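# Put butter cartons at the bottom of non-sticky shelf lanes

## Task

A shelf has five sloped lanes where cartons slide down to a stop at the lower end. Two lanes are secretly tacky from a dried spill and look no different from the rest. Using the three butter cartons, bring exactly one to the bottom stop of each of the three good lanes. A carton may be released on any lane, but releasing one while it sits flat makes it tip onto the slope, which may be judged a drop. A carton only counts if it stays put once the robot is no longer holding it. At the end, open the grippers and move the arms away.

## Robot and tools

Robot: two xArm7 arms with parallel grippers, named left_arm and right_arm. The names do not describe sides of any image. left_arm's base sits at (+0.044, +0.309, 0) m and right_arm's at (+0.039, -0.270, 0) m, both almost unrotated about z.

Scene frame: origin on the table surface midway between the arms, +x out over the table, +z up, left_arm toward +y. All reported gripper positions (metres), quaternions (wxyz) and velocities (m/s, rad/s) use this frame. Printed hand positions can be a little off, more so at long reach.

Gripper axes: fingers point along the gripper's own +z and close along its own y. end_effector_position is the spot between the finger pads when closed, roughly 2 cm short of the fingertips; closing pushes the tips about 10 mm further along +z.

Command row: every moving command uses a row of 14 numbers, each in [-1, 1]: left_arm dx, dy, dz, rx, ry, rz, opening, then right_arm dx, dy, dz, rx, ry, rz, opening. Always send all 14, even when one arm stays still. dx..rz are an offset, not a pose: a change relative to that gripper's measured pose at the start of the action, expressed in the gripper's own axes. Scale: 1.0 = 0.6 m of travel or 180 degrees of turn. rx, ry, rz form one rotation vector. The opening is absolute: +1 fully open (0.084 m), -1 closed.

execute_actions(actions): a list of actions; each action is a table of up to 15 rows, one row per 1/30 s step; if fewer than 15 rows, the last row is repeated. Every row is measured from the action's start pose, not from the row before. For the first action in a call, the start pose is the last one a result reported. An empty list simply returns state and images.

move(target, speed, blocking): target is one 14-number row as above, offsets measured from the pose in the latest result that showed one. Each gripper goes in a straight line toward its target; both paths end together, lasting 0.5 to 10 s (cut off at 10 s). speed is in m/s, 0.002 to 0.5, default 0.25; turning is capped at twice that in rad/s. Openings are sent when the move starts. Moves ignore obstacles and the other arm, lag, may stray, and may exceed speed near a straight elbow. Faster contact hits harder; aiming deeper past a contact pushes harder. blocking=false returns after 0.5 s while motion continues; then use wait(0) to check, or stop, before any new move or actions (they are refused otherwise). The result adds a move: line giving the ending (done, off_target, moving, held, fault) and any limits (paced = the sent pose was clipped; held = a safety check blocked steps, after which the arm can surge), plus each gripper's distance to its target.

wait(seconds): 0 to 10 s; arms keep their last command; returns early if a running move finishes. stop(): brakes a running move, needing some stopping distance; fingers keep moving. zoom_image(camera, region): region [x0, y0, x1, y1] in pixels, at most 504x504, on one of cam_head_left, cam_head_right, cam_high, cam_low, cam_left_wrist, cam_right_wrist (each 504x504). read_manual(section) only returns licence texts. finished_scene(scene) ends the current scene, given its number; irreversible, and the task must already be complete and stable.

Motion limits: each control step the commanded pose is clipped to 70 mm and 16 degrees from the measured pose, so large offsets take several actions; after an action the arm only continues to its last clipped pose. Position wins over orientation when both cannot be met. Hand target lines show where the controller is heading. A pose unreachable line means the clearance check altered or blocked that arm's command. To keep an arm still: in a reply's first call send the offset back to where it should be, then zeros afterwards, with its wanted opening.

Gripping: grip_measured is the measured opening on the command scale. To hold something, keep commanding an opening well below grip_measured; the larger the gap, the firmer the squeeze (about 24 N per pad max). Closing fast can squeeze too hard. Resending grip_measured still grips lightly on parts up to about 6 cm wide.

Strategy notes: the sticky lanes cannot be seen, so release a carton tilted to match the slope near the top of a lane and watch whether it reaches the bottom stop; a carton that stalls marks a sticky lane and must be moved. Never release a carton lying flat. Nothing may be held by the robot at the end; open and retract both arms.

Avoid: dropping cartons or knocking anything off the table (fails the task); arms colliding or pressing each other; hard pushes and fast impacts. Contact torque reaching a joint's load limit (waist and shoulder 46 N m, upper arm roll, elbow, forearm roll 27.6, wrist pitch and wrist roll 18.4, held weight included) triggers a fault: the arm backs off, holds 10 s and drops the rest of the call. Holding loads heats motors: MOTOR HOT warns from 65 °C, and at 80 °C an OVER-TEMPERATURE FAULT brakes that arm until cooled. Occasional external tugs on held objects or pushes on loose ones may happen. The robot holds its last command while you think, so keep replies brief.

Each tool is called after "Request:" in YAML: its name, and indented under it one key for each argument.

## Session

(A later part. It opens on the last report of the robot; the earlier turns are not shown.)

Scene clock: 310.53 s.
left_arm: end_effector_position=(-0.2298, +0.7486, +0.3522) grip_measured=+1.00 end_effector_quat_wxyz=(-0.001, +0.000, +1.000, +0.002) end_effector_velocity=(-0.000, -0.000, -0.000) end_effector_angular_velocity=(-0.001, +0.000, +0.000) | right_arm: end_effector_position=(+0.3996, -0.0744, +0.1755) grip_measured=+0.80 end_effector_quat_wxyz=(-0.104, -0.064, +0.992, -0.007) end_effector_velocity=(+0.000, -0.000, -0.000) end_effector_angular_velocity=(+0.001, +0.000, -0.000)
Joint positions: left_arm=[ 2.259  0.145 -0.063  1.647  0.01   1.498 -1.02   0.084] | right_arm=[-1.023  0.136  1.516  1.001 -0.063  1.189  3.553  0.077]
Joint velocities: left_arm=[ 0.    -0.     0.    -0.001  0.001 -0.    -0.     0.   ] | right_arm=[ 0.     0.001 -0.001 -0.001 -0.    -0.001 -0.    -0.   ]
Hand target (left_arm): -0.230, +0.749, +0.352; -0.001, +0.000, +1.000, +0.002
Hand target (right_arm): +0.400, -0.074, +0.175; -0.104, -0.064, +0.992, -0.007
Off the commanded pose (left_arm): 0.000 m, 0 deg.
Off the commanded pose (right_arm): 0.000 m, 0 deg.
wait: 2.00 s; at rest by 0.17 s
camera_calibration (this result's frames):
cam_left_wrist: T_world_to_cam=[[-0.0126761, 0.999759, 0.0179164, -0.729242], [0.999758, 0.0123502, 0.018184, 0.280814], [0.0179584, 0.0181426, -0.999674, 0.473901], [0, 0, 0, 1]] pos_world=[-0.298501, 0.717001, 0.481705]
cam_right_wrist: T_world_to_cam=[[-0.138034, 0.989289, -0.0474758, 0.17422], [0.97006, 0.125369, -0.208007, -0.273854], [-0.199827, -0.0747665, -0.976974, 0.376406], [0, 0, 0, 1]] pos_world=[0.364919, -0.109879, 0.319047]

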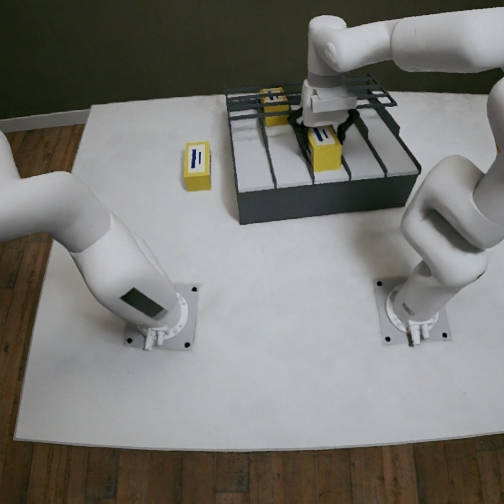

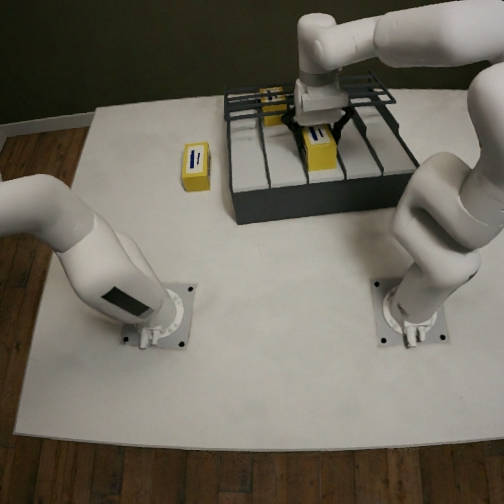

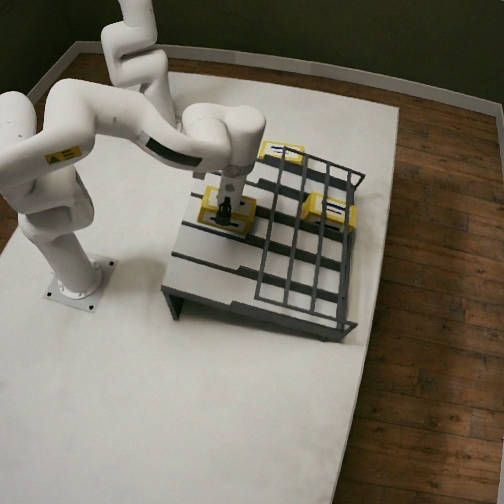

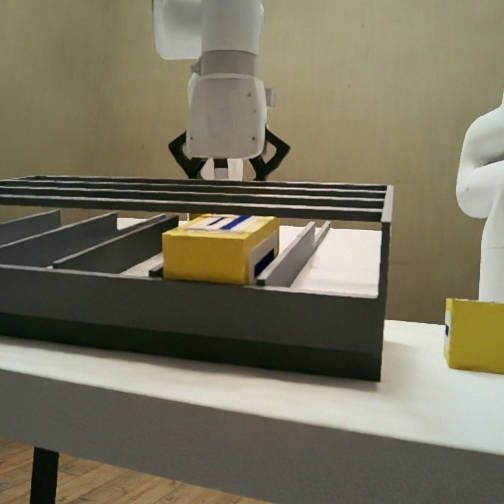

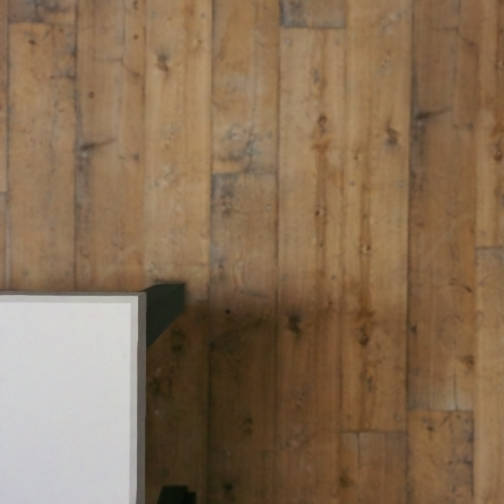

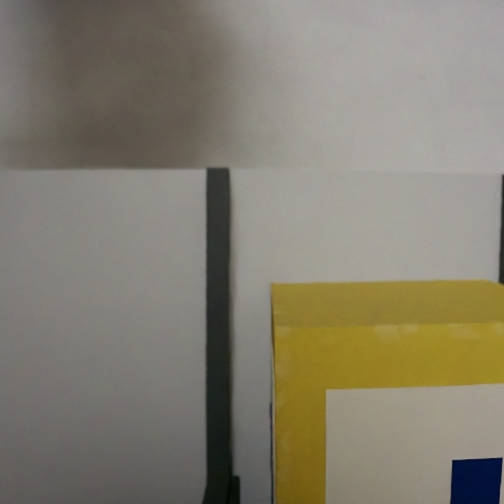

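Request:
move:
  target: [0,0,0,0,0,0,1,0,0,0.012,0,0,0,0.8]
  speed: 0.05

Request:
move:
  target: [0,0,0,0,0,0,1,0,0,0,0,0,0,0.1]

Request:
move:
  target: [0,0,0,0,0,0,1,0,0,-0.07,0,0,0,0.1]
  speed: 0.1

Request:
move:
  target: [0,0,0,0,0,0,1,0,-0.148,0,0,0,0,0.1]
  speed: 0.15

Request:
move:
  target: [0,0,0,0,0,0,1,0,0,0.045,0,0,0,0.1]
  speed: 0.05

Scene clock: 326.30 s.
left_arm: end_effector_position=(-0.2298, +0.7486, +0.3522) grip_measured=+1.00 end_effector_quat_wxyz=(-0.001, +0.000, +1.000, +0.002) end_effector_velocity=(+0.000, +0.000, -0.000) end_effector_angular_velocity=(-0.000, +0.000, -0.000) | right_arm: end_effector_position=(+0.3982, -0.0746, +0.1686) grip_measured=+0.80 end_effector_quat_wxyz=(-0.104, -0.064, +0.992, -0.006) end_effector_velocity=(+0.001, -0.000, -0.001) end_effector_angular_velocity=(-0.002, -0.002, +0.000)
Joint positions: left_arm=[ 2.259  0.145 -0.063  1.647  0.01   1.498 -1.02   0.084] | right_arm=[-1.     0.146  1.495  0.984 -0.073  1.169  3.561  0.077]
Joint velocities: left_arm=[-0.     0.     0.    -0.001  0.    -0.     0.     0.   ] | right_arm=[ 0.007  0.002 -0.007 -0.    -0.005 -0.002  0.003 -0.   ]
Hand target (left_arm): -0.230, +0.749, +0.352; -0.001, +0.000, +1.000, +0.002
Hand target (right_arm): +0.398, -0.075, +0.168; -0.104, -0.064, +0.992, -0.006
Off the commanded pose (left_arm): 0.000 m, 0 deg.
Off the commanded pose (right_arm): 0.000 m, 0 deg.
move: done
camera_calibration (this result's frames):
cam_left_wrist: T_world_to_cam=[[-0.0126762, 0.999759, 0.0179163, -0.729242], [0.999758, 0.0123504, 0.018184, 0.280814], [0.0179584, 0.0181424, -0.999674, 0.473901], [0, 0, 0, 1]] pos_world=[-0.298501, 0.717001, 0.481705]
cam_right_wrist: T_world_to_cam=[[-0.138078, 0.989289, -0.0473385, 0.173841], [0.970083, 0.125452, -0.207846, -0.273858], [-0.199681, -0.0746213, -0.977015, 0.369302], [0, 0, 0, 1]] pos_world=[0.363411, -0.110065, 0.312123]

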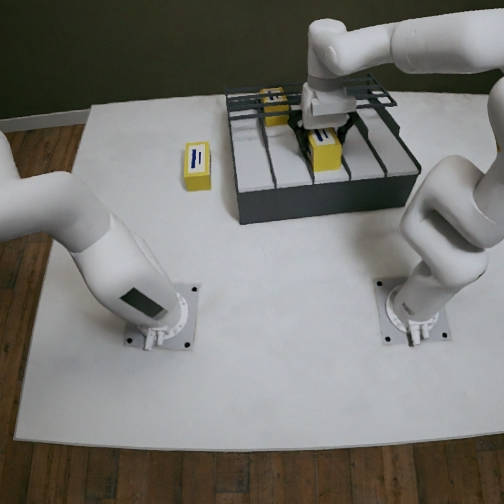

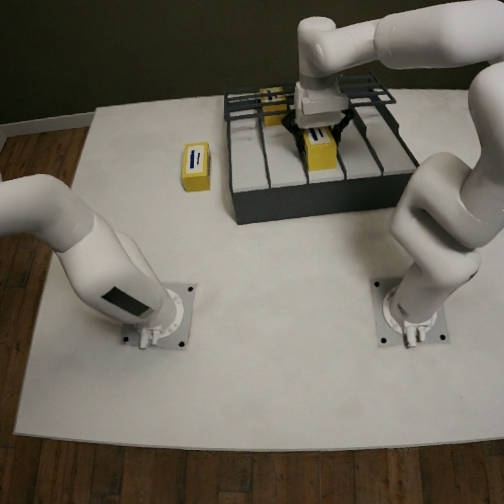

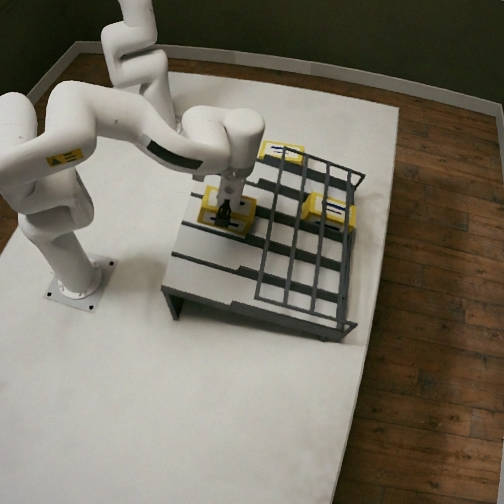

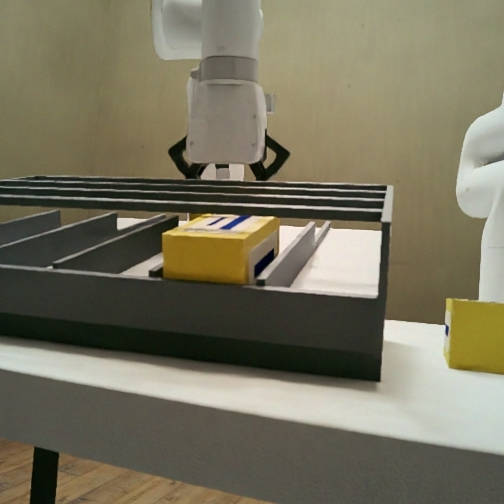

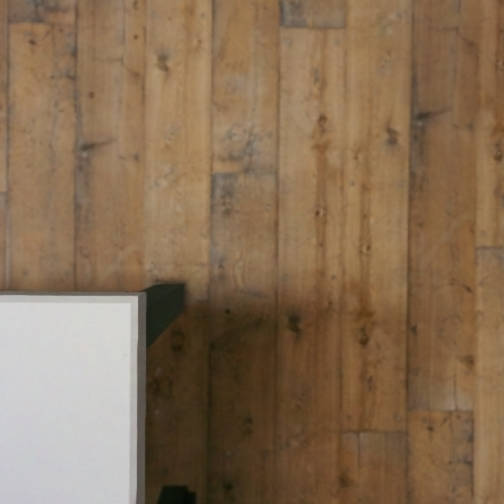

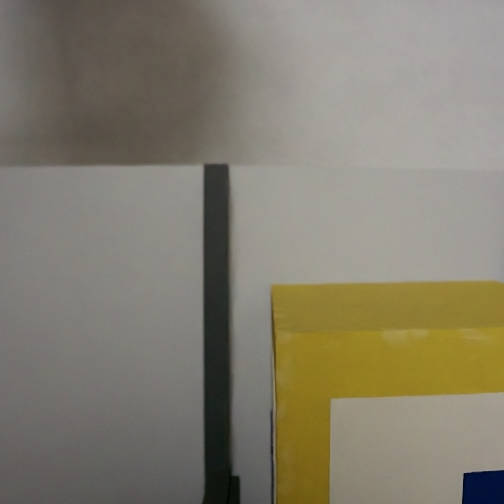

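Scene clock: 326.80 s.
left_arm: end_effector_position=(-0.2298, +0.7486, +0.3522) grip_measured=+1.00 end_effector_quat_wxyz=(-0.001, +0.000, +1.000, +0.002) end_effector_velocity=(+0.000, +0.000, +0.000) end_effector_angular_velocity=(+0.000, -0.000, -0.000) | right_arm: end_effector_position=(+0.3984, -0.0739, +0.1690) grip_measured=+0.47 end_effector_quat_wxyz=(-0.103, -0.065, +0.993, -0.006) end_effector_velocity=(+0.000, -0.001, -0.001) end_effector_angular_velocity=(-0.001, +0.002, -0.002)
Joint positions: left_arm=[ 2.259  0.145 -0.063  1.647  0.01   1.498 -1.02   0.084] | right_arm=[-1.     0.146  1.495  0.985 -0.073  1.168  3.561  0.064]
Joint velocities: left_arm=[-0.  0. -0.  0. -0.  0.  0.  0.] | right_arm=[-0.     0.001 -0.002 -0.001 -0.001  0.001 -0.     0.   ]
Hand target (left_arm): -0.230, +0.749, +0.352; -0.001, +0.000, +1.000, +0.002
Hand target (right_arm): +0.398, -0.075, +0.169; -0.104, -0.064, +0.992, -0.006
Off the commanded pose (left_arm): 0.000 m, 0 deg.
Off the commanded pose (right_arm): 0.001 m, 0 deg.
move: done
camera_calibration (this result's frames):
cam_left_wrist: T_world_to_cam=[[-0.0126761, 0.999759, 0.0179161, -0.729242], [0.999758, 0.0123503, 0.0181841, 0.280814], [0.0179584, 0.0181423, -0.999674, 0.473901], [0, 0, 0, 1]] pos_world=[-0.298501, 0.717001, 0.481705]
cam_right_wrist: T_world_to_cam=[[-0.138666, 0.989259, -0.0462425, 0.173239], [0.970253, 0.126349, -0.206508, -0.274323], [-0.198447, -0.0735026, -0.977352, 0.369428], [0, 0, 0, 1]] pos_world=[0.363497, -0.109564, 0.312422]

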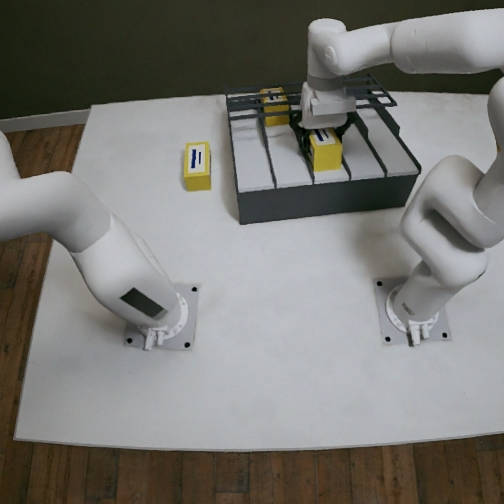

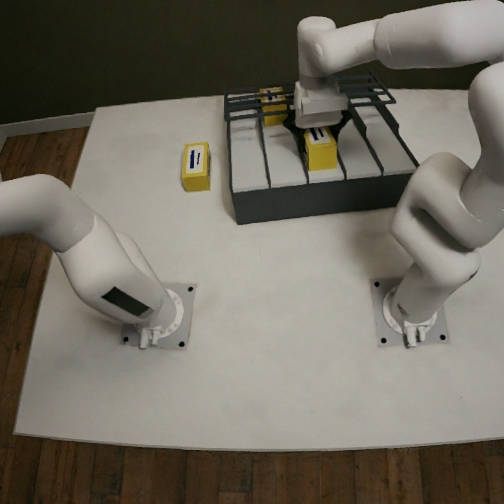

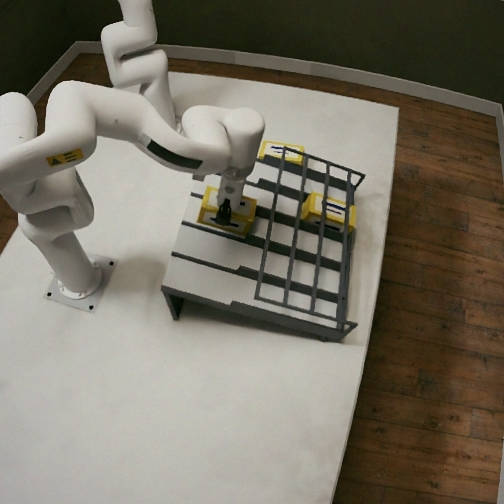

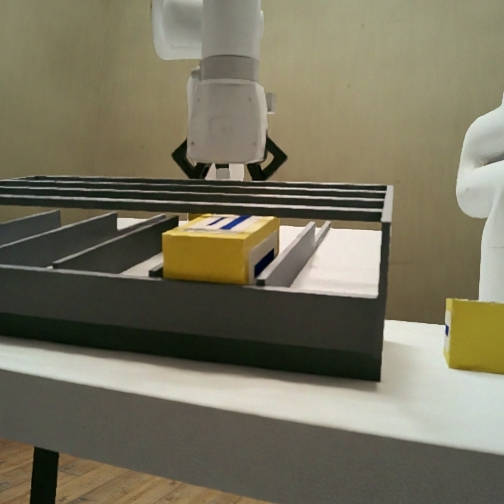

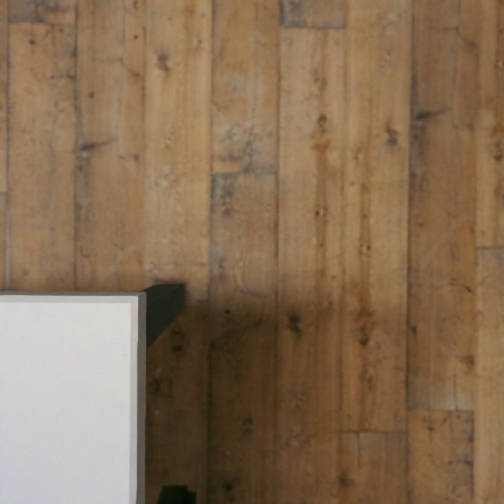

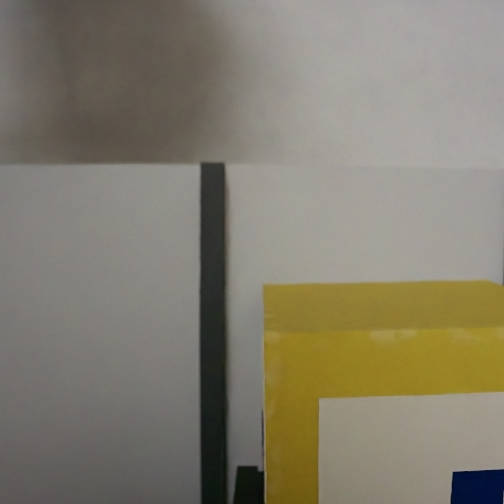

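Scene clock: 327.63 s.
left_arm: end_effector_position=(-0.2298, +0.7486, +0.3522) grip_measured=+1.00 end_effector_quat_wxyz=(-0.001, +0.000, +1.000, +0.002) end_effector_velocity=(-0.000, +0.000, +0.001) end_effector_angular_velocity=(+0.002, +0.001, -0.000) | right_arm: end_effector_position=(+0.4070, -0.0730, +0.2095) grip_measured=+0.47 end_effector_quat_wxyz=(-0.104, -0.065, +0.992, -0.006) end_effector_velocity=(+0.000, +0.001, +0.002) end_effector_angular_velocity=(+0.003, -0.005, +0.001)
Joint positions: left_arm=[ 2.259  0.145 -0.063  1.647  0.01   1.498 -1.02   0.084] | right_arm=[-1.118  0.109  1.606  1.089 -0.033  1.287  3.529  0.064]
Joint velocities: left_arm=[ 0.    -0.    -0.     0.002 -0.    -0.     0.    -0.   ] | right_arm=[-0.048  0.005  0.051 -0.001 -0.005 -0.002  0.004  0.   ]
Hand target (left_arm): -0.230, +0.749, +0.352; -0.001, +0.000, +1.000, +0.002
Hand target (right_arm): +0.407, -0.073, +0.210; -0.104, -0.065, +0.992, -0.006
Off the commanded pose (left_arm): 0.000 m, 0 deg.
Off the commanded pose (right_arm): 0.001 m, 0 deg.
move: done
camera_calibration (this result's frames):
cam_left_wrist: T_world_to_cam=[[-0.0126761, 0.999759, 0.017916, -0.729242], [0.999758, 0.0123502, 0.0181842, 0.280814], [0.0179585, 0.0181421, -0.999674, 0.473901], [0, 0, 0, 1]] pos_world=[-0.298501, 0.717001, 0.481705]
cam_right_wrist: T_world_to_cam=[[-0.138517, 0.989242, -0.0470366, 0.175538], [0.969988, 0.125931, -0.208, -0.274006], [-0.199839, -0.0744366, -0.976997, 0.411255], [0, 0, 0, 1]] pos_world=[0.372282, -0.108531, 0.353058]

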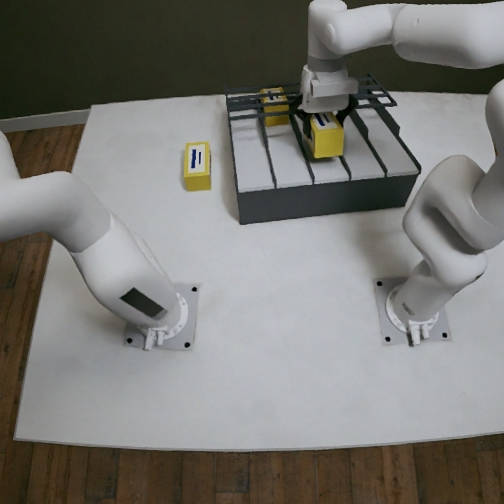

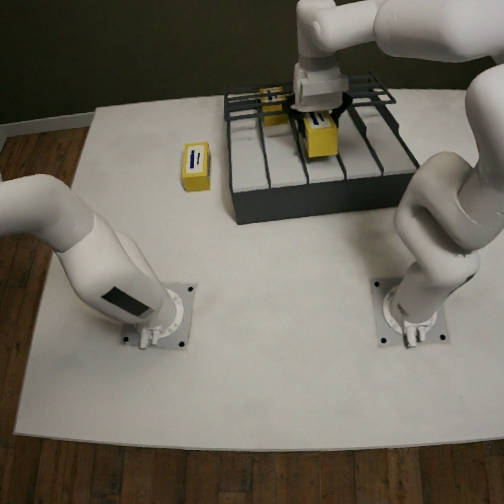

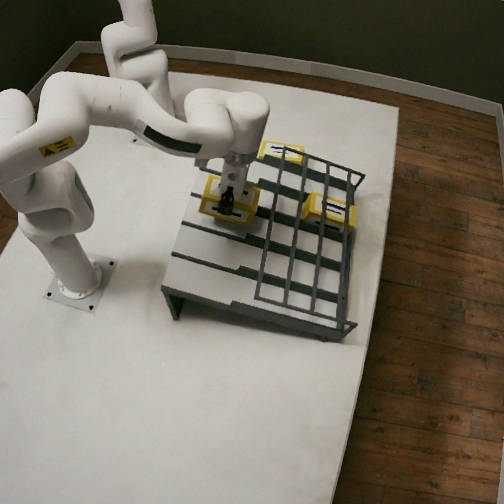

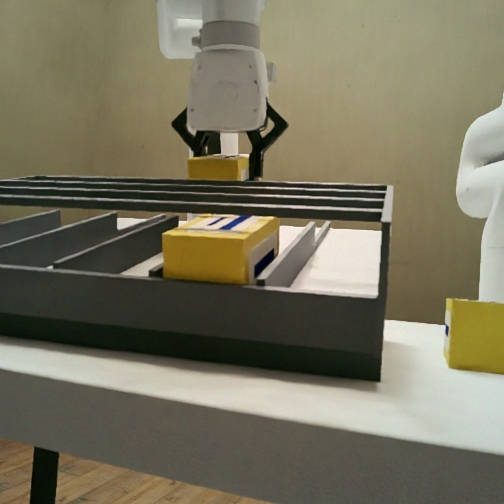

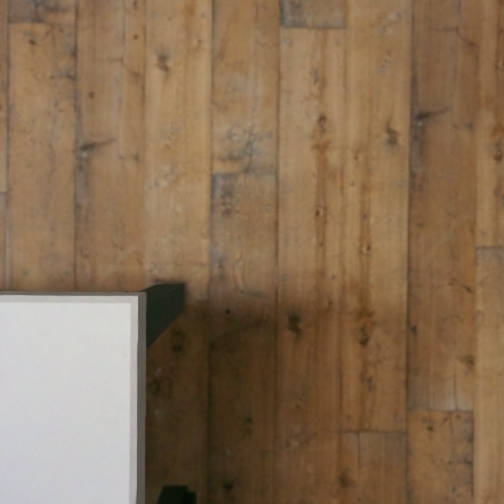

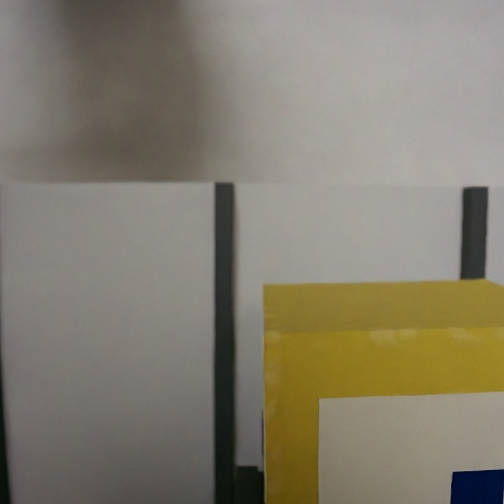

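Scene clock: 328.60 s.
left_arm: end_effector_position=(-0.2298, +0.7486, +0.3522) grip_measured=+1.00 end_effector_quat_wxyz=(-0.001, +0.000, +1.000, +0.002) end_effector_velocity=(-0.000, +0.000, +0.001) end_effector_angular_velocity=(+0.001, +0.001, -0.000) | right_arm: end_effector_position=(+0.4184, -0.1598, +0.2092) grip_measured=+0.47 end_effector_quat_wxyz=(-0.104, -0.066, +0.992, -0.007) end_effector_velocity=(-0.000, -0.002, -0.000) end_effector_angular_velocity=(-0.000, -0.004, +0.000)
Joint positions: left_arm=[ 2.259  0.145 -0.063  1.647  0.01   1.498 -1.02   0.084] | right_arm=[-1.472  0.302  1.835  1.024 -0.241  1.321  3.506  0.064]
Joint velocities: left_arm=[-0.    -0.     0.     0.002  0.     0.     0.     0.   ] | right_arm=[-0.014  0.008  0.013 -0.007 -0.01  -0.003  0.003  0.   ]
Hand target (left_arm): -0.230, +0.749, +0.352; -0.001, +0.000, +1.000, +0.002
Hand target (right_arm): +0.419, -0.161, +0.209; -0.104, -0.065, +0.992, -0.006
Off the commanded pose (left_arm): 0.000 m, 0 deg.
Off the commanded pose (right_arm): 0.001 m, 0 deg.
move: done
camera_calibration (this result's frames):
cam_left_wrist: T_world_to_cam=[[-0.0126762, 0.999759, 0.0179159, -0.729242], [0.999758, 0.0123503, 0.0181843, 0.280814], [0.0179586, 0.0181421, -0.999674, 0.473901], [0, 0, 0, 1]] pos_world=[-0.298501, 0.717001, 0.481705]
cam_right_wrist: T_world_to_cam=[[-0.140757, 0.98891, -0.0473866, 0.263964], [0.969588, 0.128011, -0.208596, -0.273582], [-0.200217, -0.0753068, -0.976853, 0.406761], [0, 0, 0, 1]] pos_world=[0.383857, -0.195383, 0.352786]

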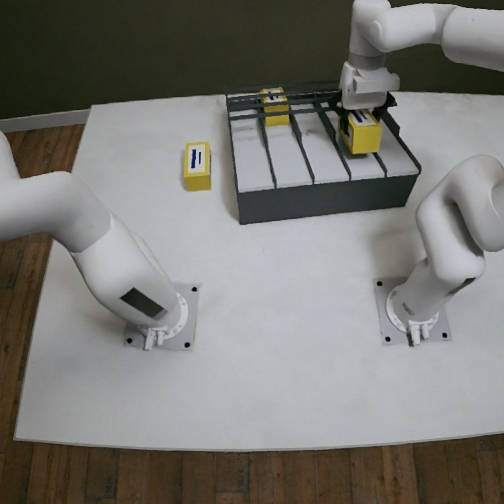

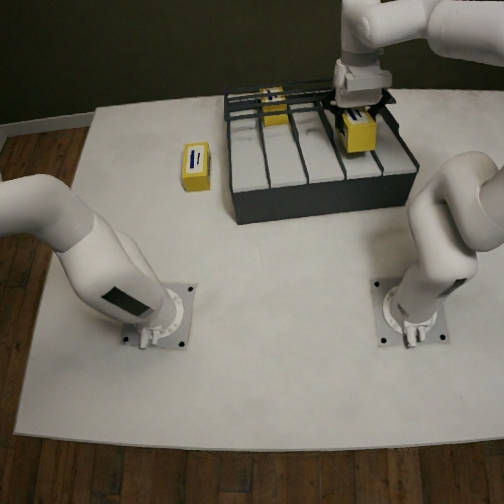

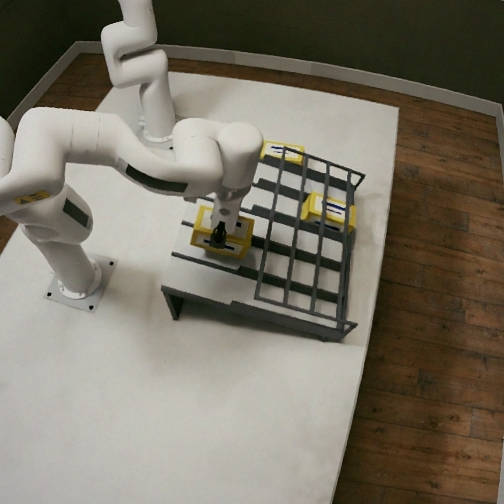

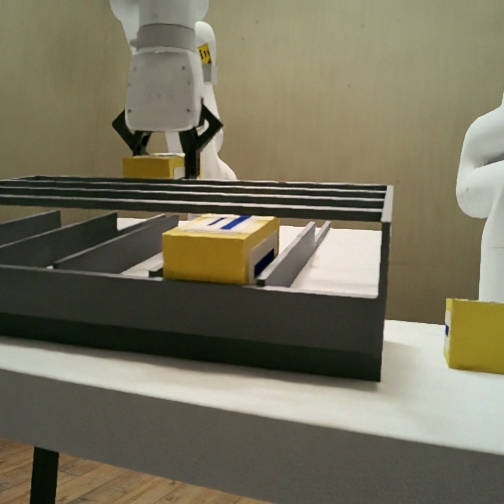

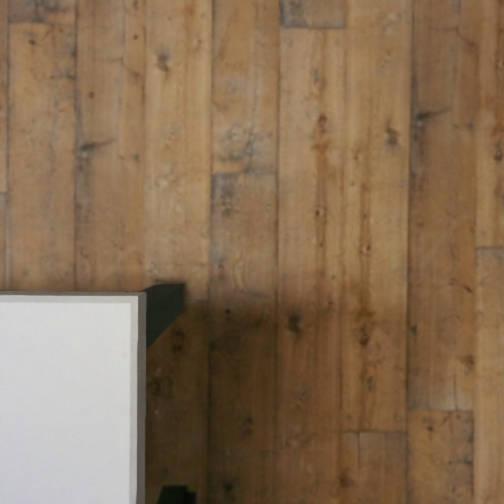

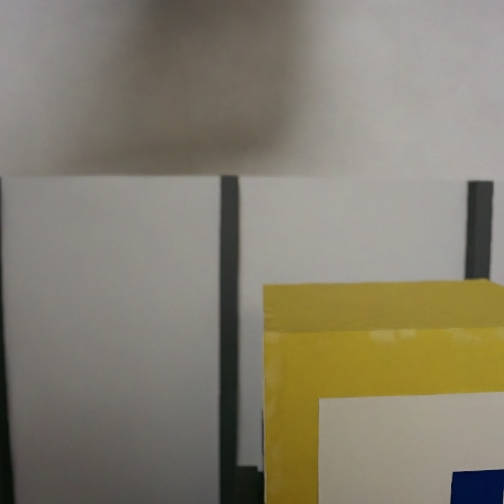

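Scene clock: 329.43 s.
left_arm: end_effector_position=(-0.2298, +0.7486, +0.3522) grip_measured=+1.00 end_effector_quat_wxyz=(-0.001, +0.000, +1.000, +0.002) end_effector_velocity=(-0.000, -0.000, -0.000) end_effector_angular_velocity=(-0.000, +0.000, +0.000) | right_arm: end_effector_position=(+0.4129, -0.1605, +0.1831) grip_measured=+0.47 end_effector_quat_wxyz=(-0.104, -0.066, +0.992, -0.007) end_effector_velocity=(+0.001, +0.000, -0.001) end_effector_angular_velocity=(+0.002, -0.002, +0.000)
Joint positions: left_arm=[ 2.259  0.145 -0.063  1.647  0.01   1.498 -1.02   0.084] | right_arm=[-1.458  0.293  1.802  0.955 -0.245  1.243  3.504  0.064]
Joint velocities: left_arm=[ 0.  0. -0.  0.  0.  0. -0. -0.] | right_arm=[ 0.003 -0.001 -0.004 -0.002  0.001 -0.006 -0.002  0.   ]
Hand target (left_arm): -0.230, +0.749, +0.352; -0.001, +0.000, +1.000, +0.002
Hand target (right_arm): +0.413, -0.161, +0.183; -0.104, -0.066, +0.992, -0.007
Off the commanded pose (left_arm): 0.000 m, 0 deg.
Off the commanded pose (right_arm): 0.000 m, 0 deg.
move: done
camera_calibration (this result's frames):
cam_left_wrist: T_world_to_cam=[[-0.0126762, 0.999759, 0.0179158, -0.729242], [0.999758, 0.0123503, 0.0181843, 0.280814], [0.0179586, 0.018142, -0.999674, 0.473901], [0, 0, 0, 1]] pos_world=[-0.298501, 0.717001, 0.481705]
cam_right_wrist: T_world_to_cam=[[-0.140847, 0.988906, -0.0471899, 0.262585], [0.969642, 0.128166, -0.208247, -0.273643], [-0.199889, -0.0750884, -0.976937, 0.379989], [0, 0, 0, 1]] pos_world=[0.378276, -0.196067, 0.326631]

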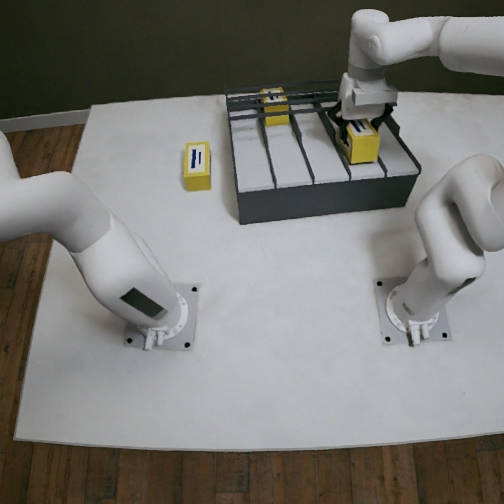

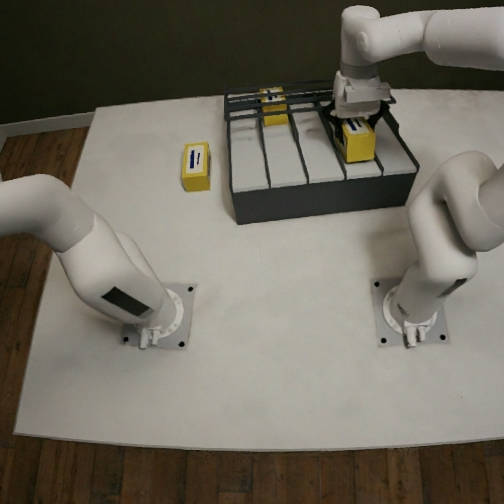

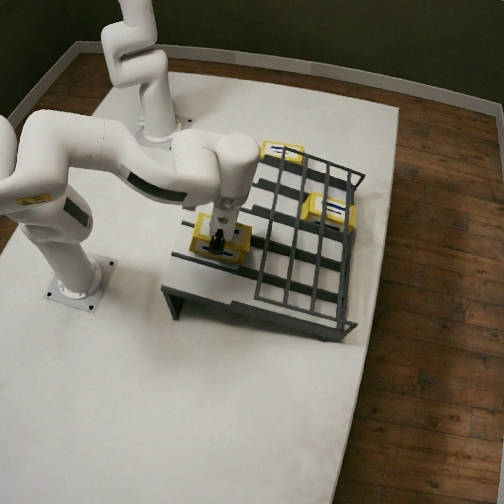

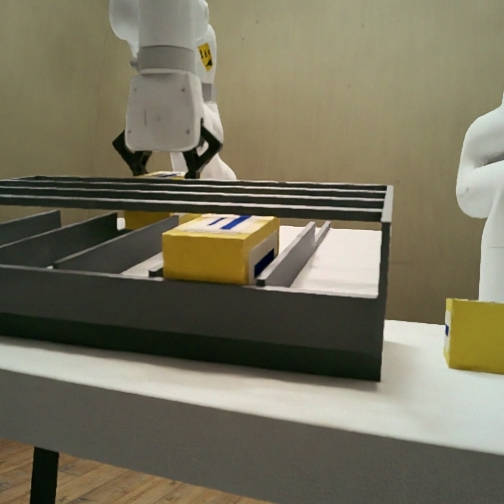

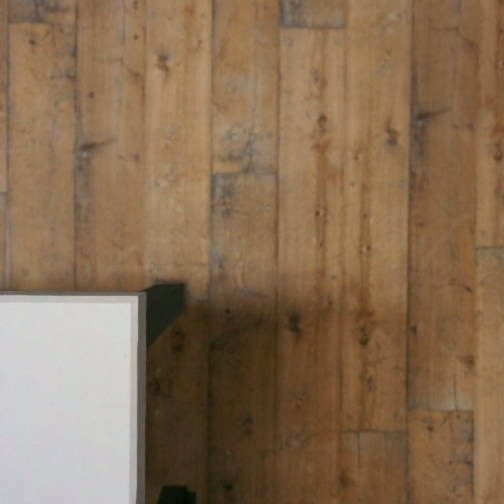

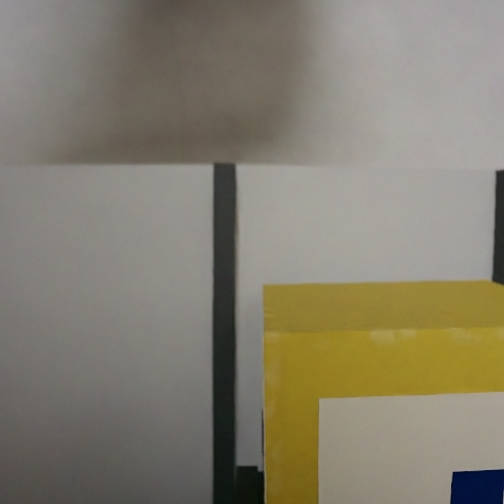

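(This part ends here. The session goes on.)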